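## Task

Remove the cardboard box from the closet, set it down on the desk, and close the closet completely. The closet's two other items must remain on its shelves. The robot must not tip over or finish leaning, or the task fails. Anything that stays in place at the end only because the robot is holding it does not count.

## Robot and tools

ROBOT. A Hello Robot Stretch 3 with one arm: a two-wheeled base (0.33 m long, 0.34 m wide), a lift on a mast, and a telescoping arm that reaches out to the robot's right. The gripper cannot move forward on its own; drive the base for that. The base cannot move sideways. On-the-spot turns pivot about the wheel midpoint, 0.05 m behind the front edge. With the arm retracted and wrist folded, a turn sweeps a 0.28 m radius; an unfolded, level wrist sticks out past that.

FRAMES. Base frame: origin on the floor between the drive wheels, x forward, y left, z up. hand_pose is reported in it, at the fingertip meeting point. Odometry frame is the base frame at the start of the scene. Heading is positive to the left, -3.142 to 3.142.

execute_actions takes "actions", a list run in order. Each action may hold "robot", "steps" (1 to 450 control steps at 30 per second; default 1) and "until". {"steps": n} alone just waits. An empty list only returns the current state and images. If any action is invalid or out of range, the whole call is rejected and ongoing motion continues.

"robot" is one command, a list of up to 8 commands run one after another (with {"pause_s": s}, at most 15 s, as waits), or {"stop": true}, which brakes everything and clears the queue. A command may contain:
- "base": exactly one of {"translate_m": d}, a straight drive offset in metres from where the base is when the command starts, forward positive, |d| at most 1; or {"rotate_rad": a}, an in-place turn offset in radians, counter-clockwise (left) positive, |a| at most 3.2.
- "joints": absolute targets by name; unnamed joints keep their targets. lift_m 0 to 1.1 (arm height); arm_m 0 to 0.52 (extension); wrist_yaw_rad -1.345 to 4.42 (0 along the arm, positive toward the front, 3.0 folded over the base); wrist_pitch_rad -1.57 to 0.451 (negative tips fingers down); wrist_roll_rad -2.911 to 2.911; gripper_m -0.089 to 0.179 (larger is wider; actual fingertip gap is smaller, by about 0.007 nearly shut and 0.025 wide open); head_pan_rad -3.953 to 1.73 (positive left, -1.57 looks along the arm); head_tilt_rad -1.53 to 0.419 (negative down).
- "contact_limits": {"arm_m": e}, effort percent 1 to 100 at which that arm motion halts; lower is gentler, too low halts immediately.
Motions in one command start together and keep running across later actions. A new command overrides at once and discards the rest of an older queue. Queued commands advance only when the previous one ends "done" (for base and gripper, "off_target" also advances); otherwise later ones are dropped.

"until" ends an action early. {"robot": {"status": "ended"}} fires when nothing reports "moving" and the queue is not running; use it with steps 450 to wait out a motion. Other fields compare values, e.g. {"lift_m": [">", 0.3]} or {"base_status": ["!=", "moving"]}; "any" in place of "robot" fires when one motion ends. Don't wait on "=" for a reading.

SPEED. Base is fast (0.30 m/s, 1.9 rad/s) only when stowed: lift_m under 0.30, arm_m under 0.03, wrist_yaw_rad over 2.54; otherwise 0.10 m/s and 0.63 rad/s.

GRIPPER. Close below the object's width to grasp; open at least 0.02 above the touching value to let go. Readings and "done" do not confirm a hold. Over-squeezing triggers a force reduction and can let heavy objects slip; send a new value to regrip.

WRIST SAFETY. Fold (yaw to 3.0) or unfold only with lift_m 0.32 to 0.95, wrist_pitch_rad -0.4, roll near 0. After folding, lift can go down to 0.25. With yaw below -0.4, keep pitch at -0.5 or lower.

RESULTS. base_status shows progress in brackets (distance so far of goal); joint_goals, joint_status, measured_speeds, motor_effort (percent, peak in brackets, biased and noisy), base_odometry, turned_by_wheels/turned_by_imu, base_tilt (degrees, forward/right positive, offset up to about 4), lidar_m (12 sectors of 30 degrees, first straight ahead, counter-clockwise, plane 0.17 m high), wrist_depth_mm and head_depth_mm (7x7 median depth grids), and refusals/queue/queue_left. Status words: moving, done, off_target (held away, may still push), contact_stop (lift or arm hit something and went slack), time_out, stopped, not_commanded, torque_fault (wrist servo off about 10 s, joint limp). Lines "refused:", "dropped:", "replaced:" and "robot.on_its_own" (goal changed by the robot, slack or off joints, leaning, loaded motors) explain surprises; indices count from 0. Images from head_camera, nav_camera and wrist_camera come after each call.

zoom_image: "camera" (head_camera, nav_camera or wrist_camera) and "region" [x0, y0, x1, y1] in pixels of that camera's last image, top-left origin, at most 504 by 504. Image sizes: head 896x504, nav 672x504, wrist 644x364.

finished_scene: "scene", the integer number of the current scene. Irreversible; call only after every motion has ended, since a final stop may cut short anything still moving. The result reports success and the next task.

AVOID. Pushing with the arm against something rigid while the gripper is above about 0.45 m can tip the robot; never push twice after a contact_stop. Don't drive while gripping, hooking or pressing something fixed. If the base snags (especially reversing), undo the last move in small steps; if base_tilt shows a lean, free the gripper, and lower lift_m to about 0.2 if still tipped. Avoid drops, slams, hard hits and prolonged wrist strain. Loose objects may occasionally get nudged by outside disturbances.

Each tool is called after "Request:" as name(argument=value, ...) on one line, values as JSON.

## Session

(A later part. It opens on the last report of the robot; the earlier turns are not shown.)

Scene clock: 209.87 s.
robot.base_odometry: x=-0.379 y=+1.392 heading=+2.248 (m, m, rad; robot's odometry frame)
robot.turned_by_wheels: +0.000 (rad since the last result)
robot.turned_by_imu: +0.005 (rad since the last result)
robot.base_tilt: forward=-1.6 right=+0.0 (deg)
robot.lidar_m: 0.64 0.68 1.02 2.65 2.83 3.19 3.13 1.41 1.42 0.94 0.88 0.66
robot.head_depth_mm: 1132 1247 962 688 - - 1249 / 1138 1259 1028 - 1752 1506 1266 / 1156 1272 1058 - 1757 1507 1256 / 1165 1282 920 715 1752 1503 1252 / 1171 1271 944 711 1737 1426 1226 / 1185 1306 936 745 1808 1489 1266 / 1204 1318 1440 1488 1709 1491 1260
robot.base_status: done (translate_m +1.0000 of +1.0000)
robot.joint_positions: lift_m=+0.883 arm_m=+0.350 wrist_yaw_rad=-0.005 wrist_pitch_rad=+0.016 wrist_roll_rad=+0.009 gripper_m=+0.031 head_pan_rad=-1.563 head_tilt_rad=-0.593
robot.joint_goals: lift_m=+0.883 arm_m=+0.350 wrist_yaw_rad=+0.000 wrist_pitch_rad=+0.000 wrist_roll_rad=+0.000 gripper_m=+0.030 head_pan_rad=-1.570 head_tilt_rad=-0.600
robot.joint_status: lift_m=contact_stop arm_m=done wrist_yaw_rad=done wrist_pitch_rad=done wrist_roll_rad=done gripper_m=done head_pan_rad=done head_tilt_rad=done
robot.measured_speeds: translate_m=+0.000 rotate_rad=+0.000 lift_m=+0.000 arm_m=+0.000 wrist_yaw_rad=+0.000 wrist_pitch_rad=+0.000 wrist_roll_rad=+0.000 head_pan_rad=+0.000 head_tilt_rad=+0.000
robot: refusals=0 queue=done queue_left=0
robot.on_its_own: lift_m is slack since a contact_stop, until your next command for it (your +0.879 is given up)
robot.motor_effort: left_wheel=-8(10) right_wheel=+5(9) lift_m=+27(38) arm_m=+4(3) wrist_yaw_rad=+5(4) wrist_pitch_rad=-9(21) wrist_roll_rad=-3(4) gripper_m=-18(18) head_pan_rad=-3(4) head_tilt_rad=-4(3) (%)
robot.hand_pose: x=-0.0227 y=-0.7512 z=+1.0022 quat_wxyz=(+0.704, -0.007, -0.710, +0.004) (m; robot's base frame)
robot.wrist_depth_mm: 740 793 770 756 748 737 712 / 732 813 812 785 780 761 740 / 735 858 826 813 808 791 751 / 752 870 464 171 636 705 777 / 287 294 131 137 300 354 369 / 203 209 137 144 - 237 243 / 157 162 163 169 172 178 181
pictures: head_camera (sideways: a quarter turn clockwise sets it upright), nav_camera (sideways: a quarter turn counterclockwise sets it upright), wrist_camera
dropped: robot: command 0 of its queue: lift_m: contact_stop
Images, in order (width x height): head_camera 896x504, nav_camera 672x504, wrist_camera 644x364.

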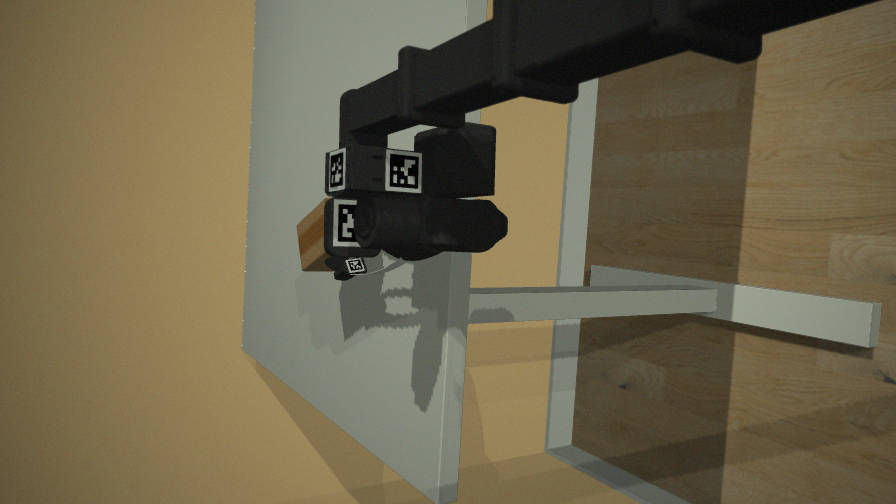

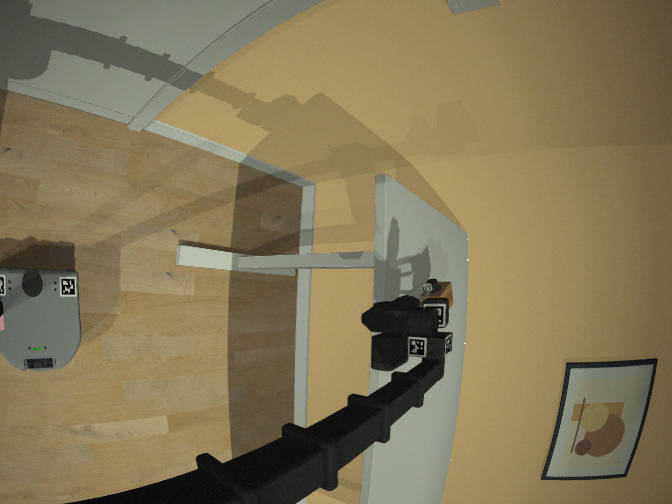

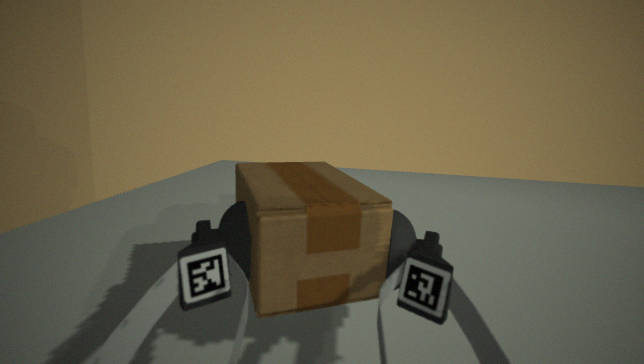

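Request:
execute_actions(actions=[{"robot":[{"joints":{"gripper_m":0.15}},{"joints":{"arm_m":0.0,"lift_m":0.9,"wrist_pitch_rad":0}},{"joints":{"wrist_pitch_rad":-0.4,"wrist_yaw_rad":2.85,"gripper_m":0.0}},{"joints":{"lift_m":0.29}},{"base":{"translate_m":-0.87}},{"base":{"translate_m":-0.86}},{"base":{"rotate_rad":1.581},"joints":{"head_pan_rad":-0.6,"head_tilt_rad":-0.4}},{"base":{"translate_m":1.0}}],"steps":450,"until":{"robot":{"status":"ended"}}},{"steps":450,"until":{"robot":{"status":"ended"}}},{"steps":450,"until":{"robot":{"status":"ended"}}}])

Scene clock: 241.07 s.
robot.base_odometry: x=-0.067 y=-0.590 heading=-2.454 (m, m, rad; robot's odometry frame)
robot.turned_by_wheels: +1.581 (rad since the last result)
robot.turned_by_imu: +1.557 (rad since the last result)
robot.base_tilt: forward=-1.6 right=-0.1 (deg)
robot.lidar_m: 1.77 1.77 1.35 1.33 1.40 2.03 2.27 1.94 2.48 2.45 2.37 1.94
robot.head_depth_mm: 2787 2872 3067 3158 2406 1811 1436 / 2005 2201 3280 3442 2382 1791 1441 / 1906 2058 2198 2383 2376 1779 1428 / 1788 1881 2039 2219 2329 1782 1421 / 1691 1790 1925 2068 2173 1770 1425 / 2243 2379 2467 2669 2379 1766 1411 / 2144 2264 2342 2514 2373 1769 1420
robot.base_status: done (translate_m +1.0000 of +1.0000)
robot.joint_positions: lift_m=+0.290 arm_m=+0.001 wrist_yaw_rad=+2.849 wrist_pitch_rad=-0.418 wrist_roll_rad=+0.004 gripper_m=+0.000 head_pan_rad=-0.607 head_tilt_rad=-0.408
robot.joint_goals: lift_m=+0.290 arm_m=+0.000 wrist_yaw_rad=+2.850 wrist_pitch_rad=-0.400 wrist_roll_rad=+0.000 gripper_m=+0.000 head_pan_rad=-0.600 head_tilt_rad=-0.400
robot.joint_status: lift_m=done arm_m=done wrist_yaw_rad=done wrist_pitch_rad=done wrist_roll_rad=done gripper_m=done head_pan_rad=done head_tilt_rad=done
robot.measured_speeds: translate_m=+0.000 rotate_rad=+0.000 lift_m=+0.000 arm_m=+0.000 wrist_yaw_rad=+0.000 wrist_pitch_rad=+0.000 wrist_roll_rad=+0.000 head_pan_rad=+0.000 head_tilt_rad=+0.000
robot: refusals=0 queue=done queue_left=0
robot.motor_effort: left_wheel=-4(13) right_wheel=+2(7) lift_m=+16(41) arm_m=-3(3) wrist_yaw_rad=+1(5) wrist_pitch_rad=+10(12) wrist_roll_rad=-1(3) gripper_m=-3(80) head_pan_rad=+4(44) head_tilt_rad=+4(24) (%)
robot.hand_pose: x=+0.0435 y=+0.0687 z=+0.3032 quat_wxyz=(+0.246, +0.707, +0.044, +0.662) (m; robot's base frame)
robot.wrist_depth_mm: - - - - - - - / - - - - - - - / - 905 933 939 974 - - / 654 705 717 734 758 768 786 / 562 - 585 - 613 630 635 / 482 - 525 - 518 526 534 / - - - 438 442 454 458
pictures: head_camera (sideways: a quarter turn clockwise sets it upright), nav_camera (sideways: a quarter turn counterclockwise sets it upright), wrist_camera
Images, in order (width x height): head_camera 896x504, nav_camera 672x504, wrist_camera 644x364.

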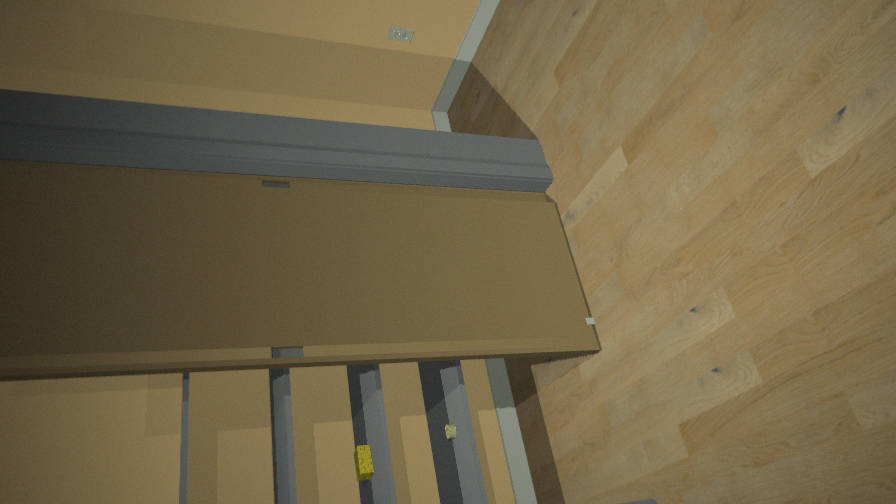

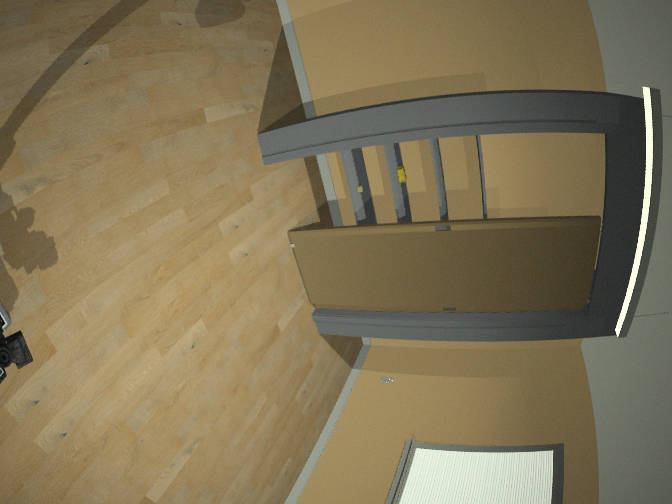

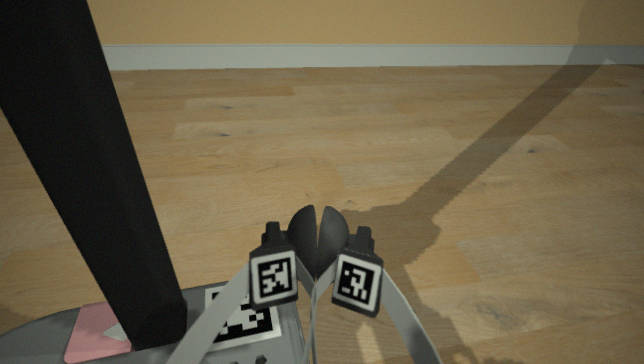

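Request:
execute_actions(actions=[{"robot":[{"base":{"rotate_rad":-0.06}},{"base":{"translate_m":1.0}},{"base":{"translate_m":0.3}},{"base":{"rotate_rad":0.084},"joints":{"lift_m":0.947}},{"joints":{"wrist_yaw_rad":1.57}},{"joints":{"wrist_pitch_rad":0,"wrist_roll_rad":-1.57,"arm_m":0.45,"head_pan_rad":-1.0}}],"steps":450,"until":{"robot":{"status":"ended"}}},{"steps":450,"until":{"robot":{"status":"ended"}}}])

Scene clock: 263.43 s.
robot.base_odometry: x=-1.119 y=-1.354 heading=-2.430 (m, m, rad; robot's odometry frame)
robot.turned_by_wheels: +0.024 (rad since the last result)
robot.turned_by_imu: +0.026 (rad since the last result)
robot.base_tilt: forward=-1.7 right=-0.2 (deg)
robot.lidar_m: 0.48 1.30 1.33 1.31 1.41 2.07 3.21 3.18 2.50 1.40 0.89 0.48
robot.head_depth_mm: 1002 1121 1270 1454 1666 1725 1439 / 845 923 1032 1140 1300 1519 1430 / 748 797 868 944 1048 1174 1325 / 1612 1741 1783 1618 1618 1720 1393 / 1473 1555 1552 1611 1550 1665 1422 / 1328 1397 1424 1486 1414 1356 1413 / 1211 1263 1300 1376 1121 1208 1378
robot.base_status: done (rotate_rad +0.0839 of +0.0840)
robot.joint_positions: lift_m=+0.947 arm_m=+0.450 wrist_yaw_rad=+1.570 wrist_pitch_rad=-0.024 wrist_roll_rad=-1.570 gripper_m=+0.000 head_pan_rad=-0.993 head_tilt_rad=-0.408
robot.joint_goals: lift_m=+0.947 arm_m=+0.450 wrist_yaw_rad=+1.570 wrist_pitch_rad=+0.000 wrist_roll_rad=-1.570 gripper_m=+0.000 head_pan_rad=-1.000 head_tilt_rad=-0.400
robot.joint_status: lift_m=done arm_m=done wrist_yaw_rad=done wrist_pitch_rad=done wrist_roll_rad=done gripper_m=done head_pan_rad=done head_tilt_rad=done
robot.measured_speeds: translate_m=+0.000 rotate_rad=+0.000 lift_m=+0.000 arm_m=+0.000 wrist_yaw_rad=+0.000 wrist_pitch_rad=+0.000 wrist_roll_rad=+0.000 head_pan_rad=+0.000 head_tilt_rad=+0.000
robot: refusals=0 queue=done queue_left=0
robot.motor_effort: left_wheel=-3(13) right_wheel=+1(5) lift_m=+39(39) arm_m=+4(8) wrist_yaw_rad=-1(5) wrist_pitch_rad=+14(15) wrist_roll_rad=+0(1) gripper_m=-3(3) head_pan_rad=-4(34) head_tilt_rad=+4(5) (%)
robot.hand_pose: x=+0.2342 y=-0.5946 z=+1.0550 quat_wxyz=(+0.707, +0.009, +0.009, +0.707) (m; robot's base frame)
robot.wrist_depth_mm: 805 989 946 - 934 878 917 / 800 958 - - - - - / 830 979 - - - - - / 846 978 - - - - - / 841 - - - - - - / 768 952 956 - 842 - - / 403 401 397 403 389 398 412
pictures: head_camera (sideways: a quarter turn clockwise sets it upright), nav_camera (sideways: a quarter turn counterclockwise sets it upright), wrist_camera
Images, in order (width x height): head_camera 896x504, nav_camera 672x504, wrist_camera 644x364.

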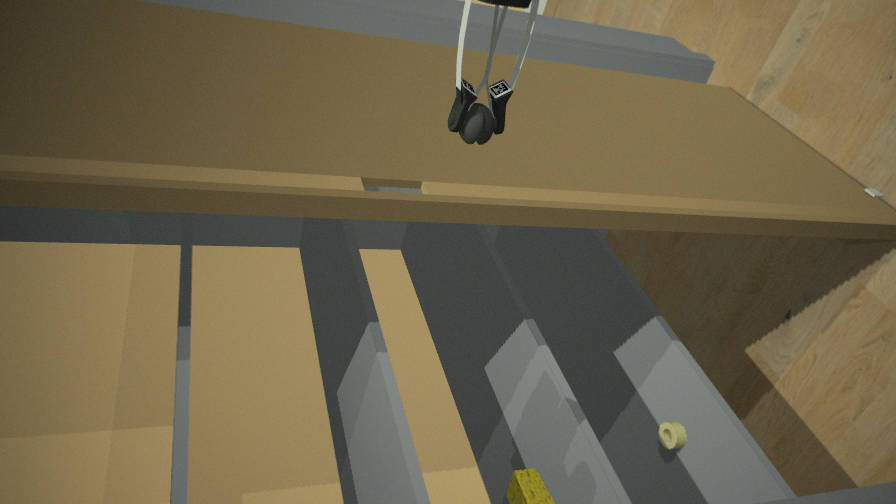

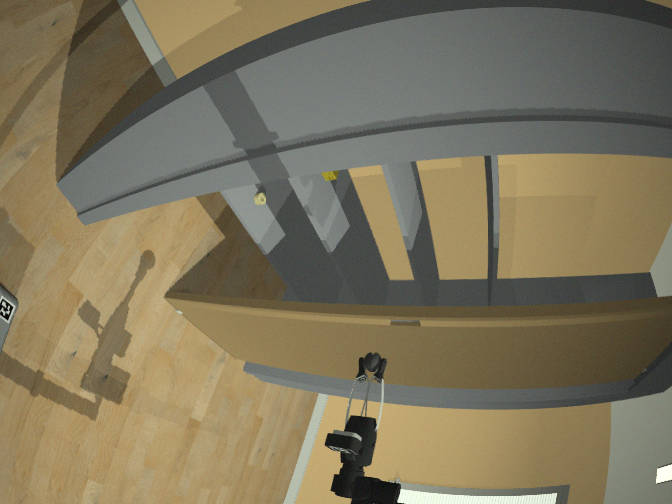

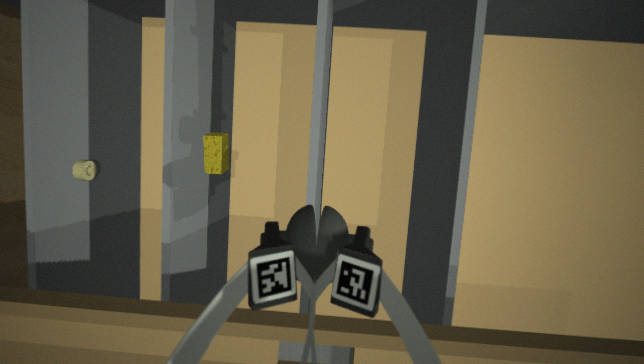

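Request:
execute_actions(actions=[{"robot":[{"base":{"rotate_rad":0.2}},{"base":{"translate_m":-0.8}},{"base":{"rotate_rad":-0.27}},{"base":{"translate_m":0.8}}],"steps":450,"until":{"robot":{"status":"ended"}}},{"steps":450,"until":{"robot":{"status":"ended"}}}])

Scene clock: 285.27 s.
robot.base_odometry: x=-1.270 y=-1.201 heading=-2.500 (m, m, rad; robot's odometry frame)
robot.turned_by_wheels: -0.070 (rad since the last result)
robot.turned_by_imu: -0.076 (rad since the last result)
robot.base_tilt: forward=-1.7 right=+0.0 (deg)
robot.lidar_m: 0.43 0.46 1.57 1.52 1.60 2.23 3.19 3.10 2.33 2.26 0.70 1.22
robot.head_depth_mm: 1077 1225 2110 2300 2360 1802 1431 / 906 1000 1119 1279 1425 1623 1441 / 761 825 903 999 1112 1258 1358 / 656 702 757 822 897 988 1101 / 576 615 663 719 780 862 950 / 1354 1466 1458 1496 1415 1368 1422 / 1240 1300 1328 1397 1173 1216 1384
robot.base_status: done (translate_m +0.8000 of +0.8000)
robot.joint_positions: lift_m=+0.947 arm_m=+0.450 wrist_yaw_rad=+1.570 wrist_pitch_rad=-0.024 wrist_roll_rad=-1.570 gripper_m=+0.000 head_pan_rad=-0.993 head_tilt_rad=-0.408
robot.joint_goals: lift_m=+0.947 arm_m=+0.450 wrist_yaw_rad=+1.570 wrist_pitch_rad=+0.000 wrist_roll_rad=-1.570 gripper_m=+0.000 head_pan_rad=-1.000 head_tilt_rad=-0.400
robot.joint_status: lift_m=done arm_m=done wrist_yaw_rad=done wrist_pitch_rad=done wrist_roll_rad=done gripper_m=done head_pan_rad=done head_tilt_rad=done
robot.measured_speeds: translate_m=+0.000 rotate_rad=+0.000 lift_m=+0.000 arm_m=+0.000 wrist_yaw_rad=+0.000 wrist_pitch_rad=+0.000 wrist_roll_rad=+0.000 head_pan_rad=+0.000 head_tilt_rad=+0.000
robot: refusals=0 queue=done queue_left=0
robot.motor_effort: left_wheel=+3(12) right_wheel=-2(7) lift_m=+39(39) arm_m=+3(4) wrist_yaw_rad=+0(1) wrist_pitch_rad=+14(14) wrist_roll_rad=+0(0) gripper_m=-3(2) head_pan_rad=-4(4) head_tilt_rad=+5(5) (%)
robot.hand_pose: x=+0.2342 y=-0.5946 z=+1.0551 quat_wxyz=(+0.707, +0.009, +0.009, +0.707) (m; robot's base frame)
robot.wrist_depth_mm: 761 950 914 - - - - / 776 973 - - - - - / 380 374 372 381 365 359 - / 393 388 381 378 372 367 361 / 402 397 391 - 381 375 367 / 415 413 403 - 389 390 383 / 434 425 416 410 409 396 391
pictures: head_camera (sideways: a quarter turn clockwise sets it upright), nav_camera (sideways: a quarter turn counterclockwise sets it upright), wrist_camera
Images, in order (width x height): head_camera 896x504, nav_camera 672x504, wrist_camera 644x364.

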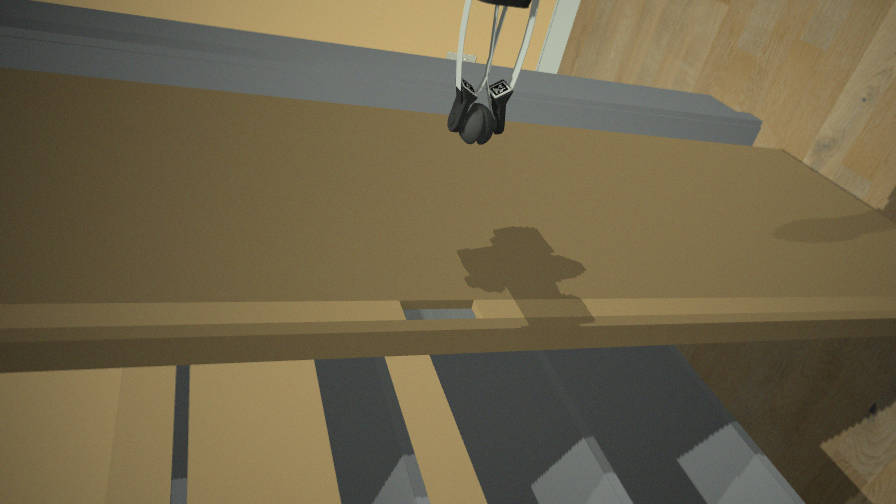

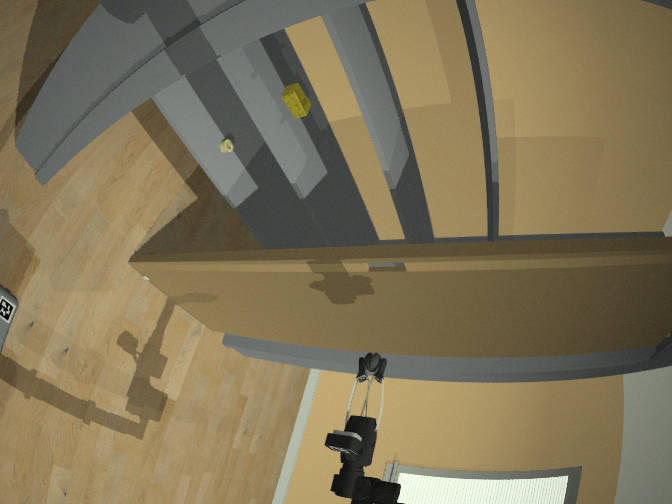

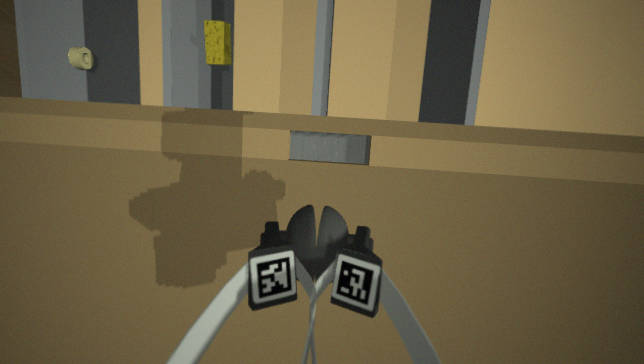

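Request:
execute_actions(actions=[{"robot":{"base":{"translate_m":0.13},"joints":{"arm_m":0.424,"lift_m":0.955}},"steps":450,"until":{"robot":{"status":"ended"}}}])

Scene clock: 287.87 s.
robot.base_odometry: x=-1.374 y=-1.279 heading=-2.500 (m, m, rad; robot's odometry frame)
robot.turned_by_wheels: +0.000 (rad since the last result)
robot.turned_by_imu: +0.000 (rad since the last result)
robot.base_tilt: forward=-1.6 right=+0.1 (deg)
robot.lidar_m: 0.30 0.33 1.54 1.52 1.59 2.23 3.32 3.11 2.33 1.15 0.62 1.08
robot.head_depth_mm: 781 883 1017 1185 1378 1671 1431 / 628 695 779 881 1012 1192 1359 / 529 575 628 692 775 870 1001 / 1358 1425 1093 640 695 766 849 / 1372 1460 1451 1500 1252 1314 1419 / 1228 1282 1327 1324 1071 1223 1345 / 1101 1150 1188 972 1063 1126 1034
robot.base_status: done (translate_m +0.1300 of +0.1300)
robot.joint_positions: lift_m=+0.955 arm_m=+0.424 wrist_yaw_rad=+1.570 wrist_pitch_rad=-0.024 wrist_roll_rad=-1.570 gripper_m=+0.000 head_pan_rad=-0.993 head_tilt_rad=-0.408
robot.joint_goals: lift_m=+0.955 arm_m=+0.424 wrist_yaw_rad=+1.570 wrist_pitch_rad=+0.000 wrist_roll_rad=-1.570 gripper_m=+0.000 head_pan_rad=-1.000 head_tilt_rad=-0.400
robot.joint_status: lift_m=done arm_m=done wrist_yaw_rad=done wrist_pitch_rad=done wrist_roll_rad=done gripper_m=done head_pan_rad=done head_tilt_rad=done
robot.measured_speeds: translate_m=+0.000 rotate_rad=+0.000 lift_m=+0.000 arm_m=+0.000 wrist_yaw_rad=+0.000 wrist_pitch_rad=+0.000 wrist_roll_rad=+0.000 head_pan_rad=+0.000 head_tilt_rad=+0.000
robot: refusals=0 queue=done queue_left=0
robot.motor_effort: left_wheel=+3(8) right_wheel=-2(3) lift_m=+39(42) arm_m=-3(4) wrist_yaw_rad=+0(0) wrist_pitch_rad=+14(14) wrist_roll_rad=+0(0) gripper_m=-3(2) head_pan_rad=-4(4) head_tilt_rad=+4(4) (%)
robot.hand_pose: x=+0.2342 y=-0.5693 z=+1.0631 quat_wxyz=(+0.707, +0.009, +0.009, +0.707) (m; robot's base frame)
robot.wrist_depth_mm: 752 654 937 932 901 670 890 / 765 669 969 944 929 657 924 / 726 588 994 972 957 938 946 / 252 248 247 255 238 234 234 / 259 256 252 - 245 240 239 / 266 264 262 - 251 247 245 / 275 269 267 264 260 256 252
pictures: head_camera (sideways: a quarter turn clockwise sets it upright), nav_camera (sideways: a quarter turn counterclockwise sets it upright), wrist_camera
Images, in order (width x height): head_camera 896x504, nav_camera 672x504, wrist_camera 644x364.

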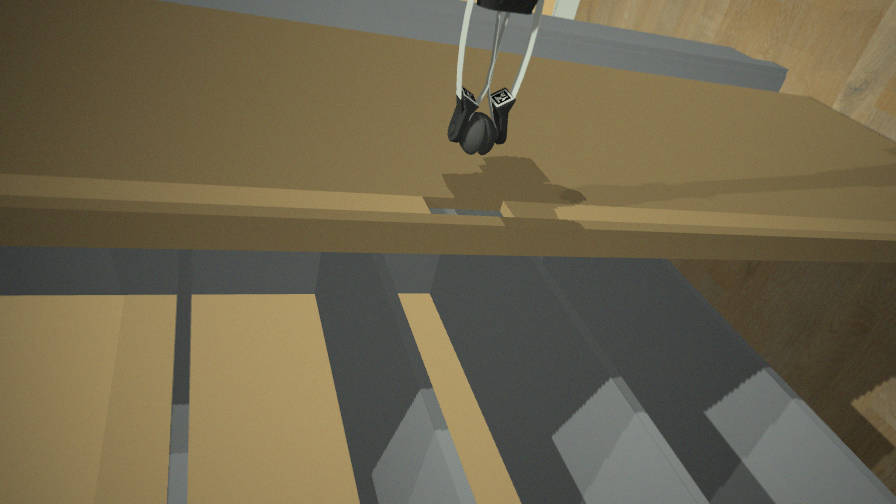

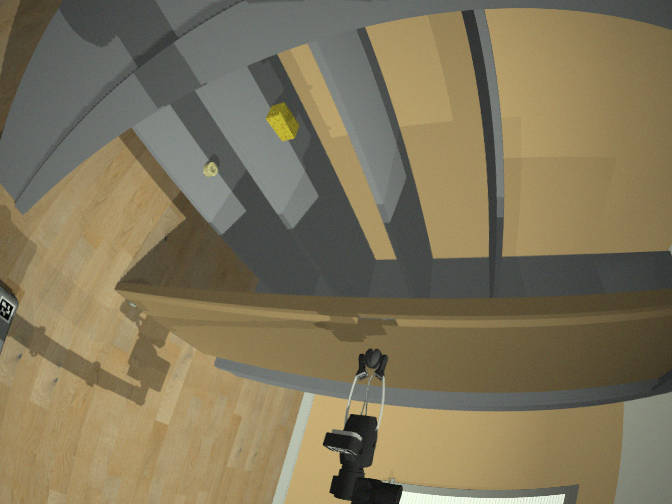

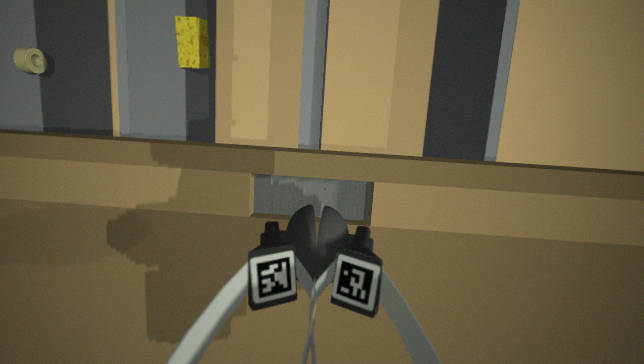

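Request:
execute_actions(actions=[{"robot":{"base":{"translate_m":0.07},"joints":{"lift_m":0.951}},"steps":450,"until":{"robot":{"status":"ended"}}},{"robot":{"joints":{"arm_m":0.0,"head_pan_rad":-0.5}},"steps":450,"until":{"robot":{"status":"ended"}}}])

Scene clock: 294.10 s.
robot.base_odometry: x=-1.430 y=-1.320 heading=-2.500 (m, m, rad; robot's odometry frame)
robot.turned_by_wheels: +0.000 (rad since the last result)
robot.turned_by_imu: -0.002 (rad since the last result)
robot.base_tilt: forward=-1.6 right=+0.0 (deg)
robot.lidar_m: 0.23 0.25 1.43 1.52 1.59 2.22 3.38 3.13 2.33 1.07 0.35 0.33
robot.head_depth_mm: - - 292 317 352 396 450 / 1001 599 293 308 332 368 401 / 966 1020 1109 848 1031 809 - / 917 967 1051 782 1076 836 952 / 874 922 999 778 1023 805 975 / 832 889 943 774 972 800 949 / 795 845 900 768 929 815 901
robot.base_status: done (translate_m +0.0700 of +0.0700)
robot.joint_positions: lift_m=+0.951 arm_m=+0.001 wrist_yaw_rad=+1.525 wrist_pitch_rad=-0.024 wrist_roll_rad=-1.570 gripper_m=+0.000 head_pan_rad=-0.507 head_tilt_rad=-0.407
robot.joint_goals: lift_m=+0.951 arm_m=+0.000 wrist_yaw_rad=+1.526 wrist_pitch_rad=+0.000 wrist_roll_rad=-1.570 gripper_m=+0.000 head_pan_rad=-0.500 head_tilt_rad=-0.400
robot.joint_status: lift_m=done arm_m=done wrist_yaw_rad=done wrist_pitch_rad=done wrist_roll_rad=done gripper_m=done head_pan_rad=done head_tilt_rad=done
robot.measured_speeds: translate_m=+0.000 rotate_rad=+0.000 lift_m=+0.000 arm_m=+0.000 wrist_yaw_rad=+0.000 wrist_pitch_rad=+0.000 wrist_roll_rad=+0.000 head_pan_rad=+0.000 head_tilt_rad=+0.000
robot: refusals=0 queue=done queue_left=0
robot.on_its_own: wrist_yaw_rad is held at +1.526, not at your +1.570, by its stall guard, which is not easing now
robot.motor_effort: left_wheel=+1(28) right_wheel=+0(23) lift_m=+15(40) arm_m=-3(9) wrist_yaw_rad=+1(56) wrist_pitch_rad=+14(14) wrist_roll_rad=+0(0) gripper_m=-3(3) head_pan_rad=+4(38) head_tilt_rad=+5(5) (%)
robot.hand_pose: x=+0.2340 y=-0.1577 z=+1.0601 quat_wxyz=(+0.723, +0.009, +0.009, +0.691) (m; robot's base frame)
robot.wrist_depth_mm: 244 224 207 193 179 167 156 / 769 580 888 880 877 553 866 / 782 591 924 923 900 584 879 / 796 649 943 947 947 618 909 / 800 651 996 - 942 939 945 / 229 235 958 - 820 988 - / 211 207 206 204 201 204 209
pictures: head_camera (sideways: a quarter turn clockwise sets it upright), nav_camera (sideways: a quarter turn counterclockwise sets it upright), wrist_camera
Images, in order (width x height): head_camera 896x504, nav_camera 672x504, wrist_camera 644x364.

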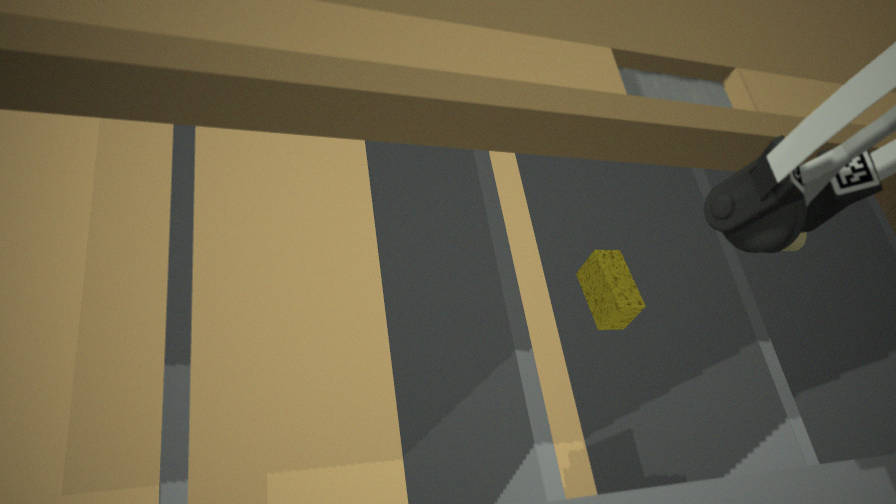

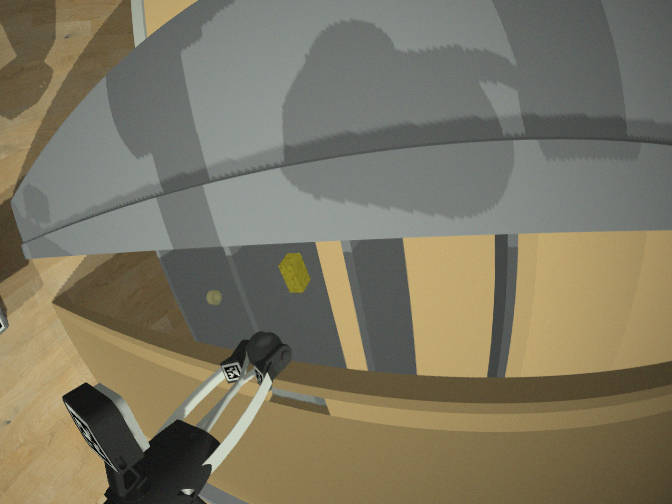

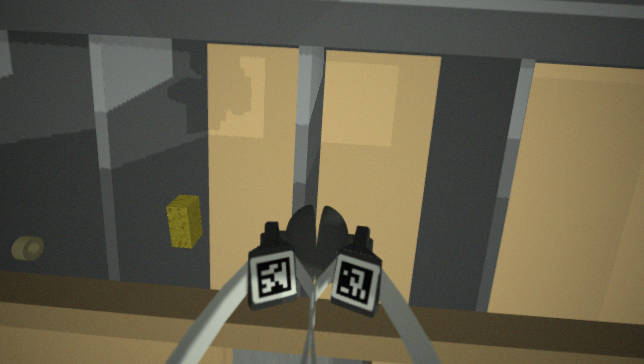

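Request:
execute_actions(actions=[{"robot":[{"base":{"translate_m":-0.1}},{"base":{"rotate_rad":-0.3},"joints":{"wrist_yaw_rad":1.57}},{"base":{"translate_m":-0.45}},{"base":{"rotate_rad":0.34},"joints":{"arm_m":0.22}},{"base":{"translate_m":0.42}}],"steps":450,"until":{"robot":{"status":"ended"}}},{"steps":450,"until":{"robot":{"status":"ended"}}}])

Scene clock: 312.17 s.
robot.base_odometry: x=-1.252 y=-1.374 heading=-2.460 (m, m, rad; robot's odometry frame)
robot.turned_by_wheels: +0.040 (rad since the last result)
robot.turned_by_imu: +0.034 (rad since the last result)
robot.base_tilt: forward=-1.7 right=+0.1 (deg)
robot.lidar_m: 0.36 1.16 1.40 1.37 1.45 2.10 3.32 3.18 2.46 1.31 0.52 0.36
robot.head_depth_mm: 1152 1191 462 490 533 583 662 / 1113 1184 1270 1338 1084 1144 656 / 1056 1122 1208 1001 1080 1196 1355 / 287 304 327 353 384 427 472 / 285 295 317 342 370 404 445 / - 290 310 332 357 389 423 / - 283 296 317 339 366 398
robot.base_status: done (translate_m +0.4200 of +0.4200)
robot.joint_positions: lift_m=+0.951 arm_m=+0.220 wrist_yaw_rad=+1.569 wrist_pitch_rad=-0.024 wrist_roll_rad=-1.570 gripper_m=+0.000 head_pan_rad=-0.507 head_tilt_rad=-0.407
robot.joint_goals: lift_m=+0.951 arm_m=+0.220 wrist_yaw_rad=+1.570 wrist_pitch_rad=+0.000 wrist_roll_rad=-1.570 gripper_m=+0.000 head_pan_rad=-0.500 head_tilt_rad=-0.400
robot.joint_status: lift_m=done arm_m=done wrist_yaw_rad=done wrist_pitch_rad=done wrist_roll_rad=done gripper_m=done head_pan_rad=done head_tilt_rad=done
robot.measured_speeds: translate_m=+0.000 rotate_rad=+0.000 lift_m=+0.000 arm_m=+0.000 wrist_yaw_rad=+0.000 wrist_pitch_rad=+0.000 wrist_roll_rad=+0.000 head_pan_rad=+0.000 head_tilt_rad=+0.000
robot: refusals=0 queue=done queue_left=0
robot.motor_effort: left_wheel=-4(10) right_wheel=+2(5) lift_m=+15(15) arm_m=+4(4) wrist_yaw_rad=+1(2) wrist_pitch_rad=+14(14) wrist_roll_rad=+0(0) gripper_m=-3(3) head_pan_rad=+4(4) head_tilt_rad=+4(4) (%)
robot.hand_pose: x=+0.2342 y=-0.3648 z=+1.0601 quat_wxyz=(+0.708, +0.009, +0.009, +0.707) (m; robot's base frame)
robot.wrist_depth_mm: 711 611 679 341 325 307 291 / 766 714 985 994 952 773 937 / 761 737 - - - 977 977 / 724 647 - - - 997 996 / 298 294 291 - 285 283 280 / 306 302 298 - 287 287 280 / 314 308 303 300 297 291 287
pictures: head_camera (sideways: a quarter turn clockwise sets it upright), nav_camera (sideways: a quarter turn counterclockwise sets it upright), wrist_camera
Images, in order (width x height): head_camera 896x504, nav_camera 672x504, wrist_camera 644x364.

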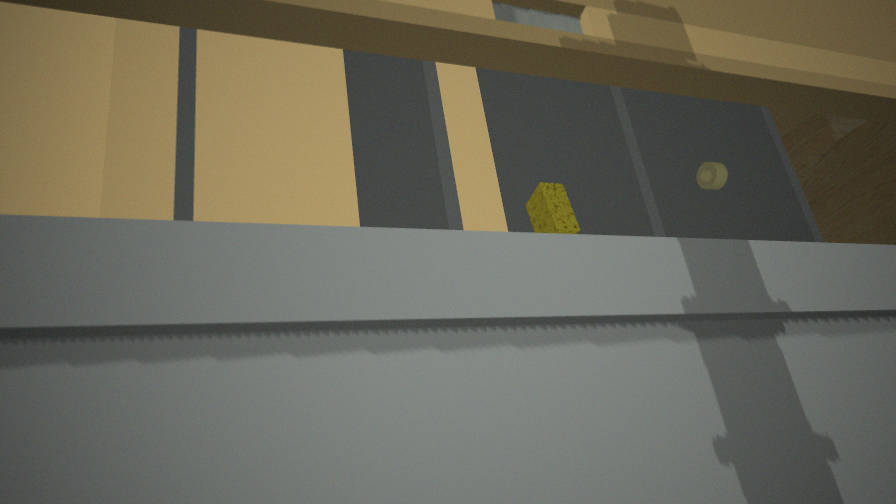

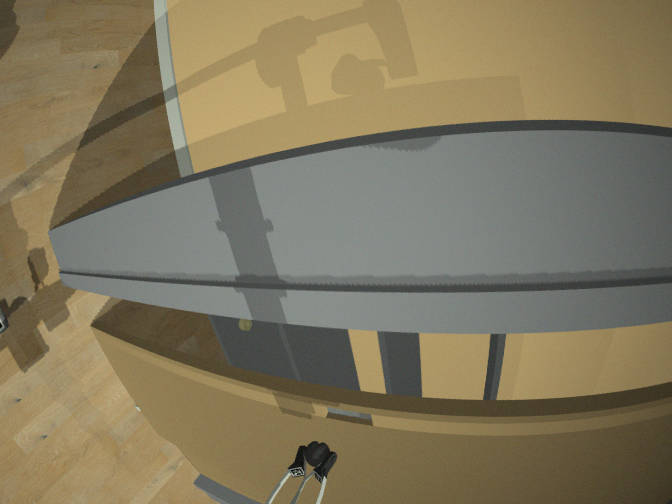

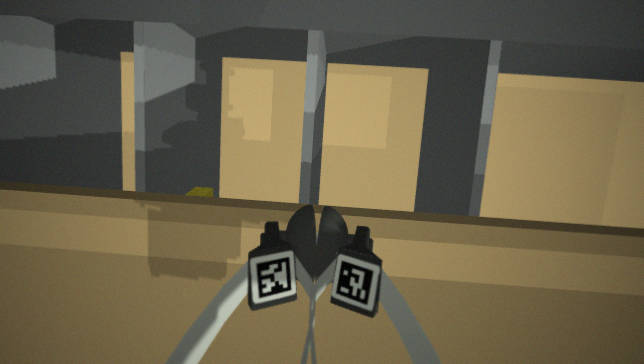

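Request:
execute_actions(actions=[{"robot":{"base":{"translate_m":0.04},"joints":{"arm_m":0.266}},"steps":450,"until":{"robot":{"status":"ended"}}}])

Scene clock: 314.07 s.
robot.base_odometry: x=-1.283 y=-1.400 heading=-2.460 (m, m, rad; robot's odometry frame)
robot.turned_by_wheels: +0.000 (rad since the last result)
robot.turned_by_imu: +0.000 (rad since the last result)
robot.base_tilt: forward=-1.7 right=-0.1 (deg)
robot.lidar_m: 0.32 1.12 1.40 1.37 1.45 2.09 3.35 3.20 2.45 1.18 0.49 0.32
robot.head_depth_mm: 1127 1208 1293 932 508 540 587 / 1065 1145 1236 1010 1084 1223 1365 / 1047 1096 305 785 987 1140 1319 / - - 287 305 332 364 402 / - - 286 305 330 360 395 / - - - 290 312 338 369 / - - - 283 296 319 347
robot.base_status: done (translate_m +0.0400 of +0.0400)
robot.joint_positions: lift_m=+0.951 arm_m=+0.266 wrist_yaw_rad=+1.569 wrist_pitch_rad=-0.024 wrist_roll_rad=-1.570 gripper_m=+0.000 head_pan_rad=-0.507 head_tilt_rad=-0.407
robot.joint_goals: lift_m=+0.951 arm_m=+0.266 wrist_yaw_rad=+1.570 wrist_pitch_rad=+0.000 wrist_roll_rad=-1.570 gripper_m=+0.000 head_pan_rad=-0.500 head_tilt_rad=-0.400
robot.joint_status: lift_m=done arm_m=done wrist_yaw_rad=done wrist_pitch_rad=done wrist_roll_rad=done gripper_m=done head_pan_rad=done head_tilt_rad=done
robot.measured_speeds: translate_m=+0.000 rotate_rad=+0.000 lift_m=+0.000 arm_m=+0.000 wrist_yaw_rad=+0.000 wrist_pitch_rad=+0.000 wrist_roll_rad=+0.000 head_pan_rad=+0.000 head_tilt_rad=+0.000
robot: refusals=0 queue=done queue_left=0
robot.motor_effort: left_wheel=-4(6) right_wheel=+2(6) lift_m=+16(16) arm_m=+4(3) wrist_yaw_rad=+3(1) wrist_pitch_rad=+14(14) wrist_roll_rad=+0(0) gripper_m=-3(3) head_pan_rad=+4(4) head_tilt_rad=+4(4) (%)
robot.hand_pose: x=+0.2342 y=-0.4108 z=+1.0601 quat_wxyz=(+0.708, +0.009, +0.009, +0.707) (m; robot's base frame)
robot.wrist_depth_mm: 727 647 811 709 728 604 668 / 762 655 979 945 933 655 916 / 759 678 990 967 963 928 936 / 246 243 241 249 234 232 933 / 252 249 247 - 239 234 231 / 258 255 251 - 243 240 238 / 264 260 256 253 249 245 243
pictures: head_camera (sideways: a quarter turn clockwise sets it upright), nav_camera (sideways: a quarter turn counterclockwise sets it upright), wrist_camera
Images, in order (width x height): head_camera 896x504, nav_camera 672x504, wrist_camera 644x364.

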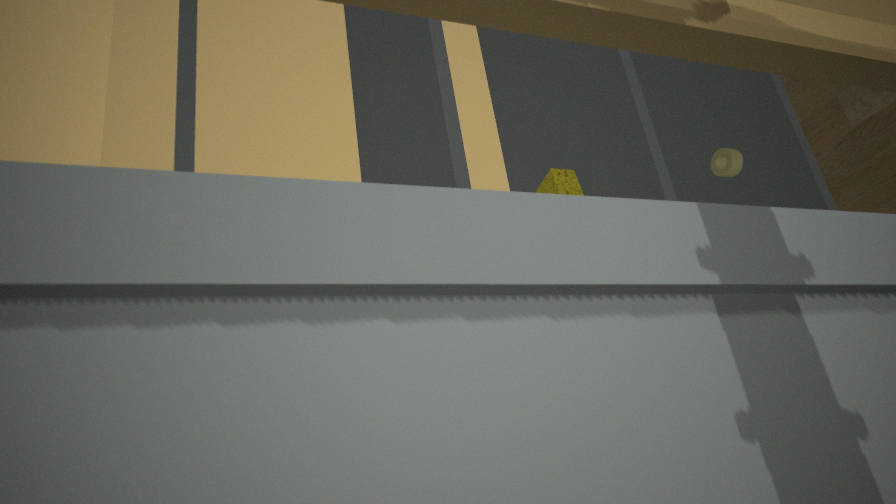

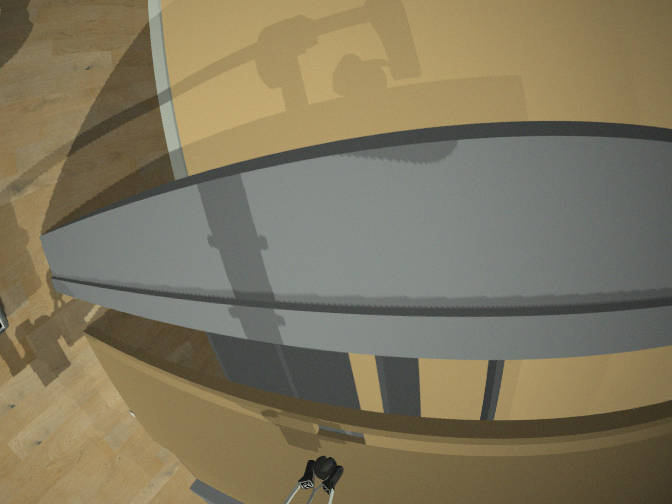

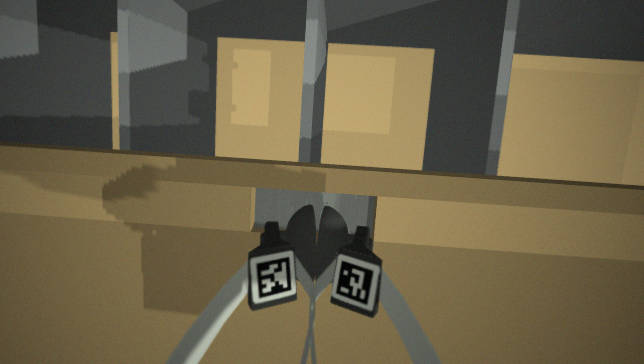

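Request:
execute_actions(actions=[{"robot":{"joints":{"arm_m":0.273}},"steps":450,"until":{"robot":{"status":"ended"}}},{"robot":{"base":{"translate_m":0.07}},"steps":450,"until":{"robot":{"status":"ended"}}},{"robot":{"joints":{"arm_m":0.07}},"steps":450,"until":{"robot":{"status":"ended"}}}])

Scene clock: 319.57 s.
robot.base_odometry: x=-1.337 y=-1.444 heading=-2.460 (m, m, rad; robot's odometry frame)
robot.turned_by_wheels: +0.000 (rad since the last result)
robot.turned_by_imu: -0.010 (rad since the last result)
robot.base_tilt: forward=-1.6 right=-0.1 (deg)
robot.lidar_m: 0.25 1.04 1.40 1.36 1.44 2.06 3.41 3.24 2.47 0.99 0.36 0.25
robot.head_depth_mm: - - 294 319 354 389 454 / - - - 309 333 304 410 / - - - - - 292 321 / - - - - - 288 314 / - - - - - - 296 / - - - - - - 286 / - - - - - - -
robot.base_status: done (translate_m +0.0700 of +0.0700)
robot.joint_positions: lift_m=+0.951 arm_m=+0.071 wrist_yaw_rad=+1.543 wrist_pitch_rad=-0.024 wrist_roll_rad=-1.570 gripper_m=+0.000 head_pan_rad=-0.507 head_tilt_rad=-0.407
robot.joint_goals: lift_m=+0.951 arm_m=+0.070 wrist_yaw_rad=+1.570 wrist_pitch_rad=+0.000 wrist_roll_rad=-1.570 gripper_m=+0.000 head_pan_rad=-0.500 head_tilt_rad=-0.400
robot.joint_status: lift_m=done arm_m=done wrist_yaw_rad=done wrist_pitch_rad=done wrist_roll_rad=done gripper_m=done head_pan_rad=done head_tilt_rad=done
robot.measured_speeds: translate_m=+0.000 rotate_rad=+0.000 lift_m=+0.000 arm_m=+0.000 wrist_yaw_rad=+0.000 wrist_pitch_rad=+0.000 wrist_roll_rad=+0.000 head_pan_rad=+0.000 head_tilt_rad=+0.000
robot: refusals=0 queue=done queue_left=0
robot.on_its_own: wrist_yaw_rad is at rest, and its effort (+26) is outside its rest range (-12 to +12)
robot.motor_effort: left_wheel=-6(21) right_wheel=+5(21) lift_m=+16(15) arm_m=-4(6) wrist_yaw_rad=+26(59) wrist_pitch_rad=+14(16) wrist_roll_rad=+0(0) gripper_m=-3(3) head_pan_rad=+3(4) head_tilt_rad=+5(5) (%)
robot.hand_pose: x=+0.2341 y=-0.2225 z=+1.0600 quat_wxyz=(+0.717, +0.009, +0.009, +0.697) (m; robot's base frame)
robot.wrist_depth_mm: 156 154 152 150 148 146 145 / 148 146 154 153 151 149 148 / 150 149 146 145 143 141 139 / 155 153 150 149 147 145 142 / 196 193 191 - 184 182 179 / 200 198 196 - 189 186 183 / 207 204 201 198 195 192 189
pictures: head_camera (sideways: a quarter turn clockwise sets it upright), nav_camera (sideways: a quarter turn counterclockwise sets it upright), wrist_camera
Images, in order (width x height): head_camera 896x504, nav_camera 672x504, wrist_camera 644x364.

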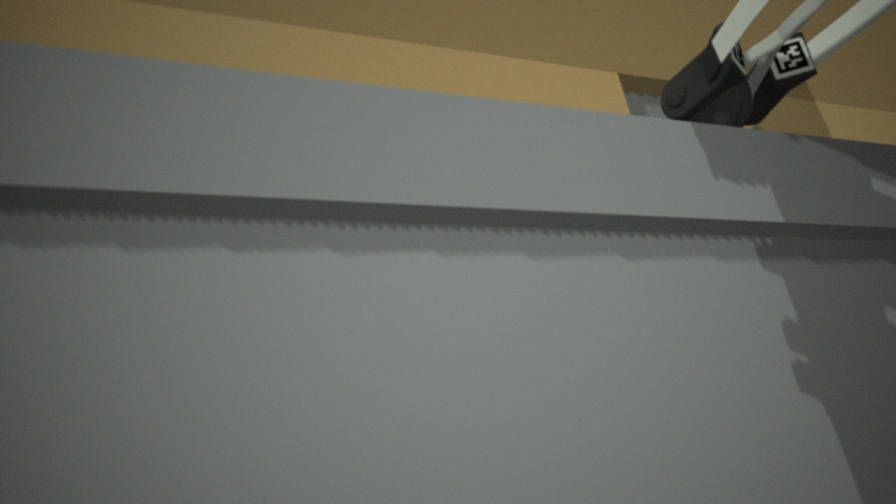

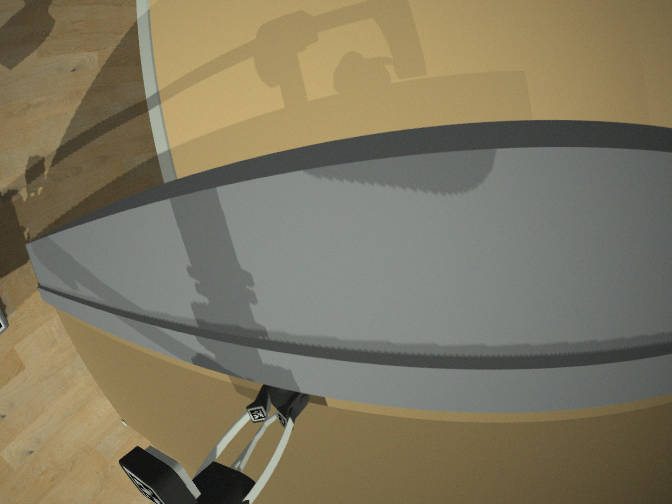

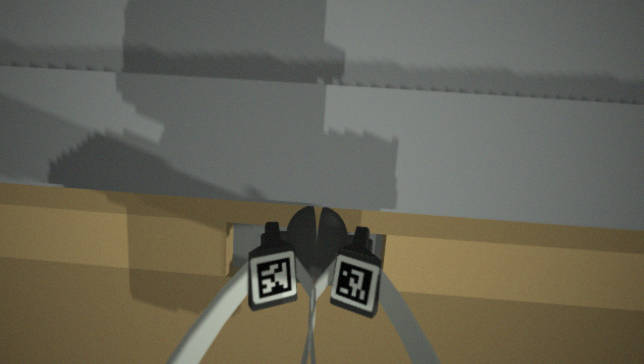

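Back off and check.

Request:
execute_actions(actions=[{"robot":[{"joints":{"arm_m":0.085}},{"base":{"translate_m":-0.2},"joints":{"arm_m":0.11}}],"steps":450,"until":{"robot":{"status":"ended"}}}])

Scene clock: 324.37 s.
robot.base_odometry: x=-1.182 y=-1.318 heading=-2.460 (m, m, rad; robot's odometry frame)
robot.turned_by_wheels: +0.000 (rad since the last result)
robot.turned_by_imu: -0.002 (rad since the last result)
robot.base_tilt: forward=-1.5 right=+0.0 (deg)
robot.lidar_m: 0.45 1.26 1.41 1.38 1.45 2.09 3.59 3.23 2.46 1.44 0.62 0.45
robot.head_depth_mm: 469 506 552 605 672 - 855 / 444 478 517 566 621 689 778 / 422 454 490 530 582 639 713 / 403 430 463 500 547 597 656 / 357 381 408 438 476 517 569 / 349 371 396 427 459 504 550 / 341 361 384 409 440 475 515
robot.base_status: done (translate_m -0.2000 of -0.2000)
robot.joint_positions: lift_m=+0.951 arm_m=+0.110 wrist_yaw_rad=+1.527 wrist_pitch_rad=-0.024 wrist_roll_rad=-1.570 gripper_m=+0.000 head_pan_rad=-0.507 head_tilt_rad=-0.407
robot.joint_goals: lift_m=+0.951 arm_m=+0.110 wrist_yaw_rad=+1.526 wrist_pitch_rad=+0.000 wrist_roll_rad=-1.570 gripper_m=+0.000 head_pan_rad=-0.500 head_tilt_rad=-0.400
robot.joint_status: lift_m=done arm_m=done wrist_yaw_rad=done wrist_pitch_rad=done wrist_roll_rad=done gripper_m=done head_pan_rad=done head_tilt_rad=done
robot.measured_speeds: translate_m=+0.000 rotate_rad=+0.000 lift_m=+0.000 arm_m=+0.000 wrist_yaw_rad=+0.000 wrist_pitch_rad=+0.000 wrist_roll_rad=+0.000 head_pan_rad=+0.000 head_tilt_rad=+0.000
robot: refusals=0 queue=done queue_left=0
robot.on_its_own: wrist_yaw_rad is held at +1.526, not at your +1.570, by its stall guard, which is not easing now
robot.motor_effort: left_wheel=+0(6) right_wheel=+1(4) lift_m=+15(15) arm_m=+4(5) wrist_yaw_rad=-1(25) wrist_pitch_rad=+14(14) wrist_roll_rad=+0(0) gripper_m=-3(3) head_pan_rad=+4(4) head_tilt_rad=+5(4) (%)
robot.hand_pose: x=+0.2340 y=-0.2656 z=+1.0600 quat_wxyz=(+0.722, +0.009, +0.009, +0.691) (m; robot's base frame)
robot.wrist_depth_mm: 348 344 339 337 331 328 322 / 345 344 338 332 329 322 320 / 391 380 378 384 365 363 356 / 401 393 389 385 378 371 368 / 410 408 402 - 388 382 381 / 425 418 417 - 400 396 391 / 444 437 427 420 413 410 403
pictures: head_camera (sideways: a quarter turn clockwise sets it upright), nav_camera (sideways: a quarter turn counterclockwise sets it upright), wrist_camera
Images, in order (width x height): head_camera 896x504, nav_camera 672x504, wrist_camera 644x364.

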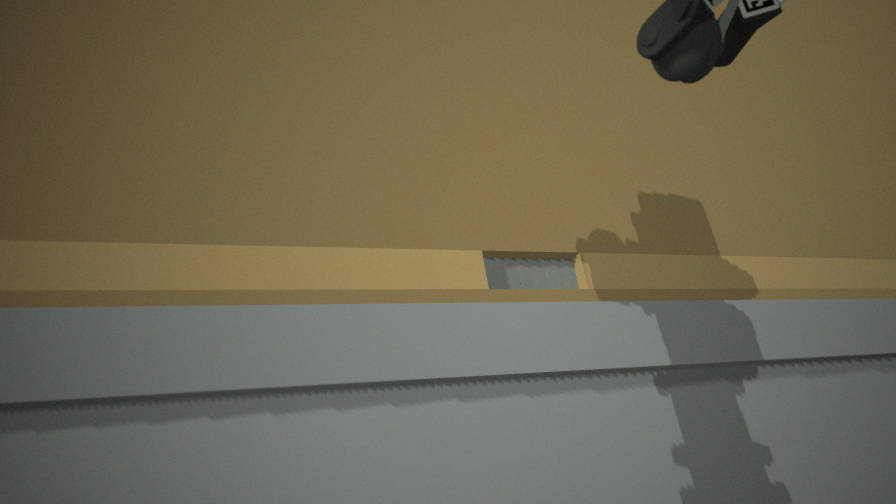

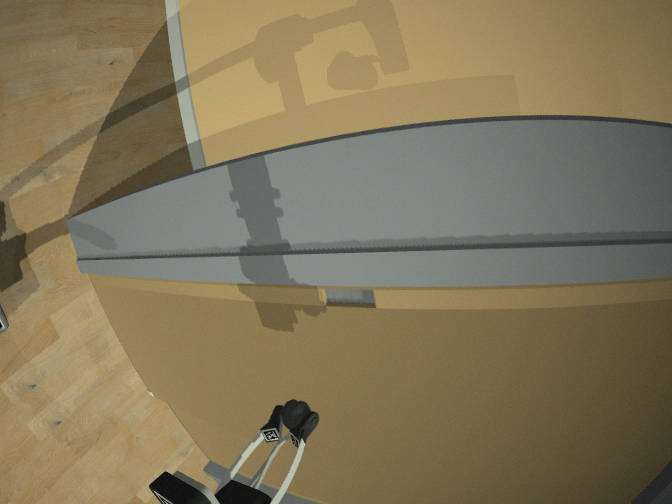

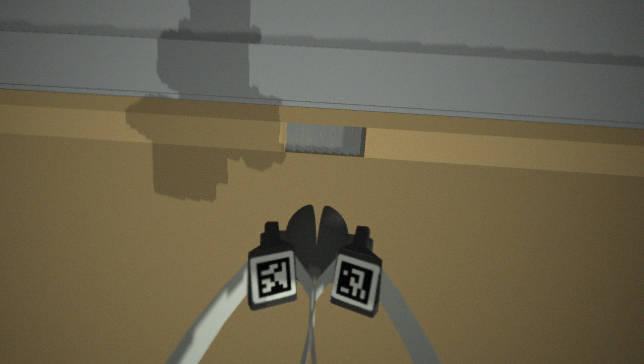

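Looks like the closed state.

Request:
finished_scene(scene=1)

The scene is finished: the task was done.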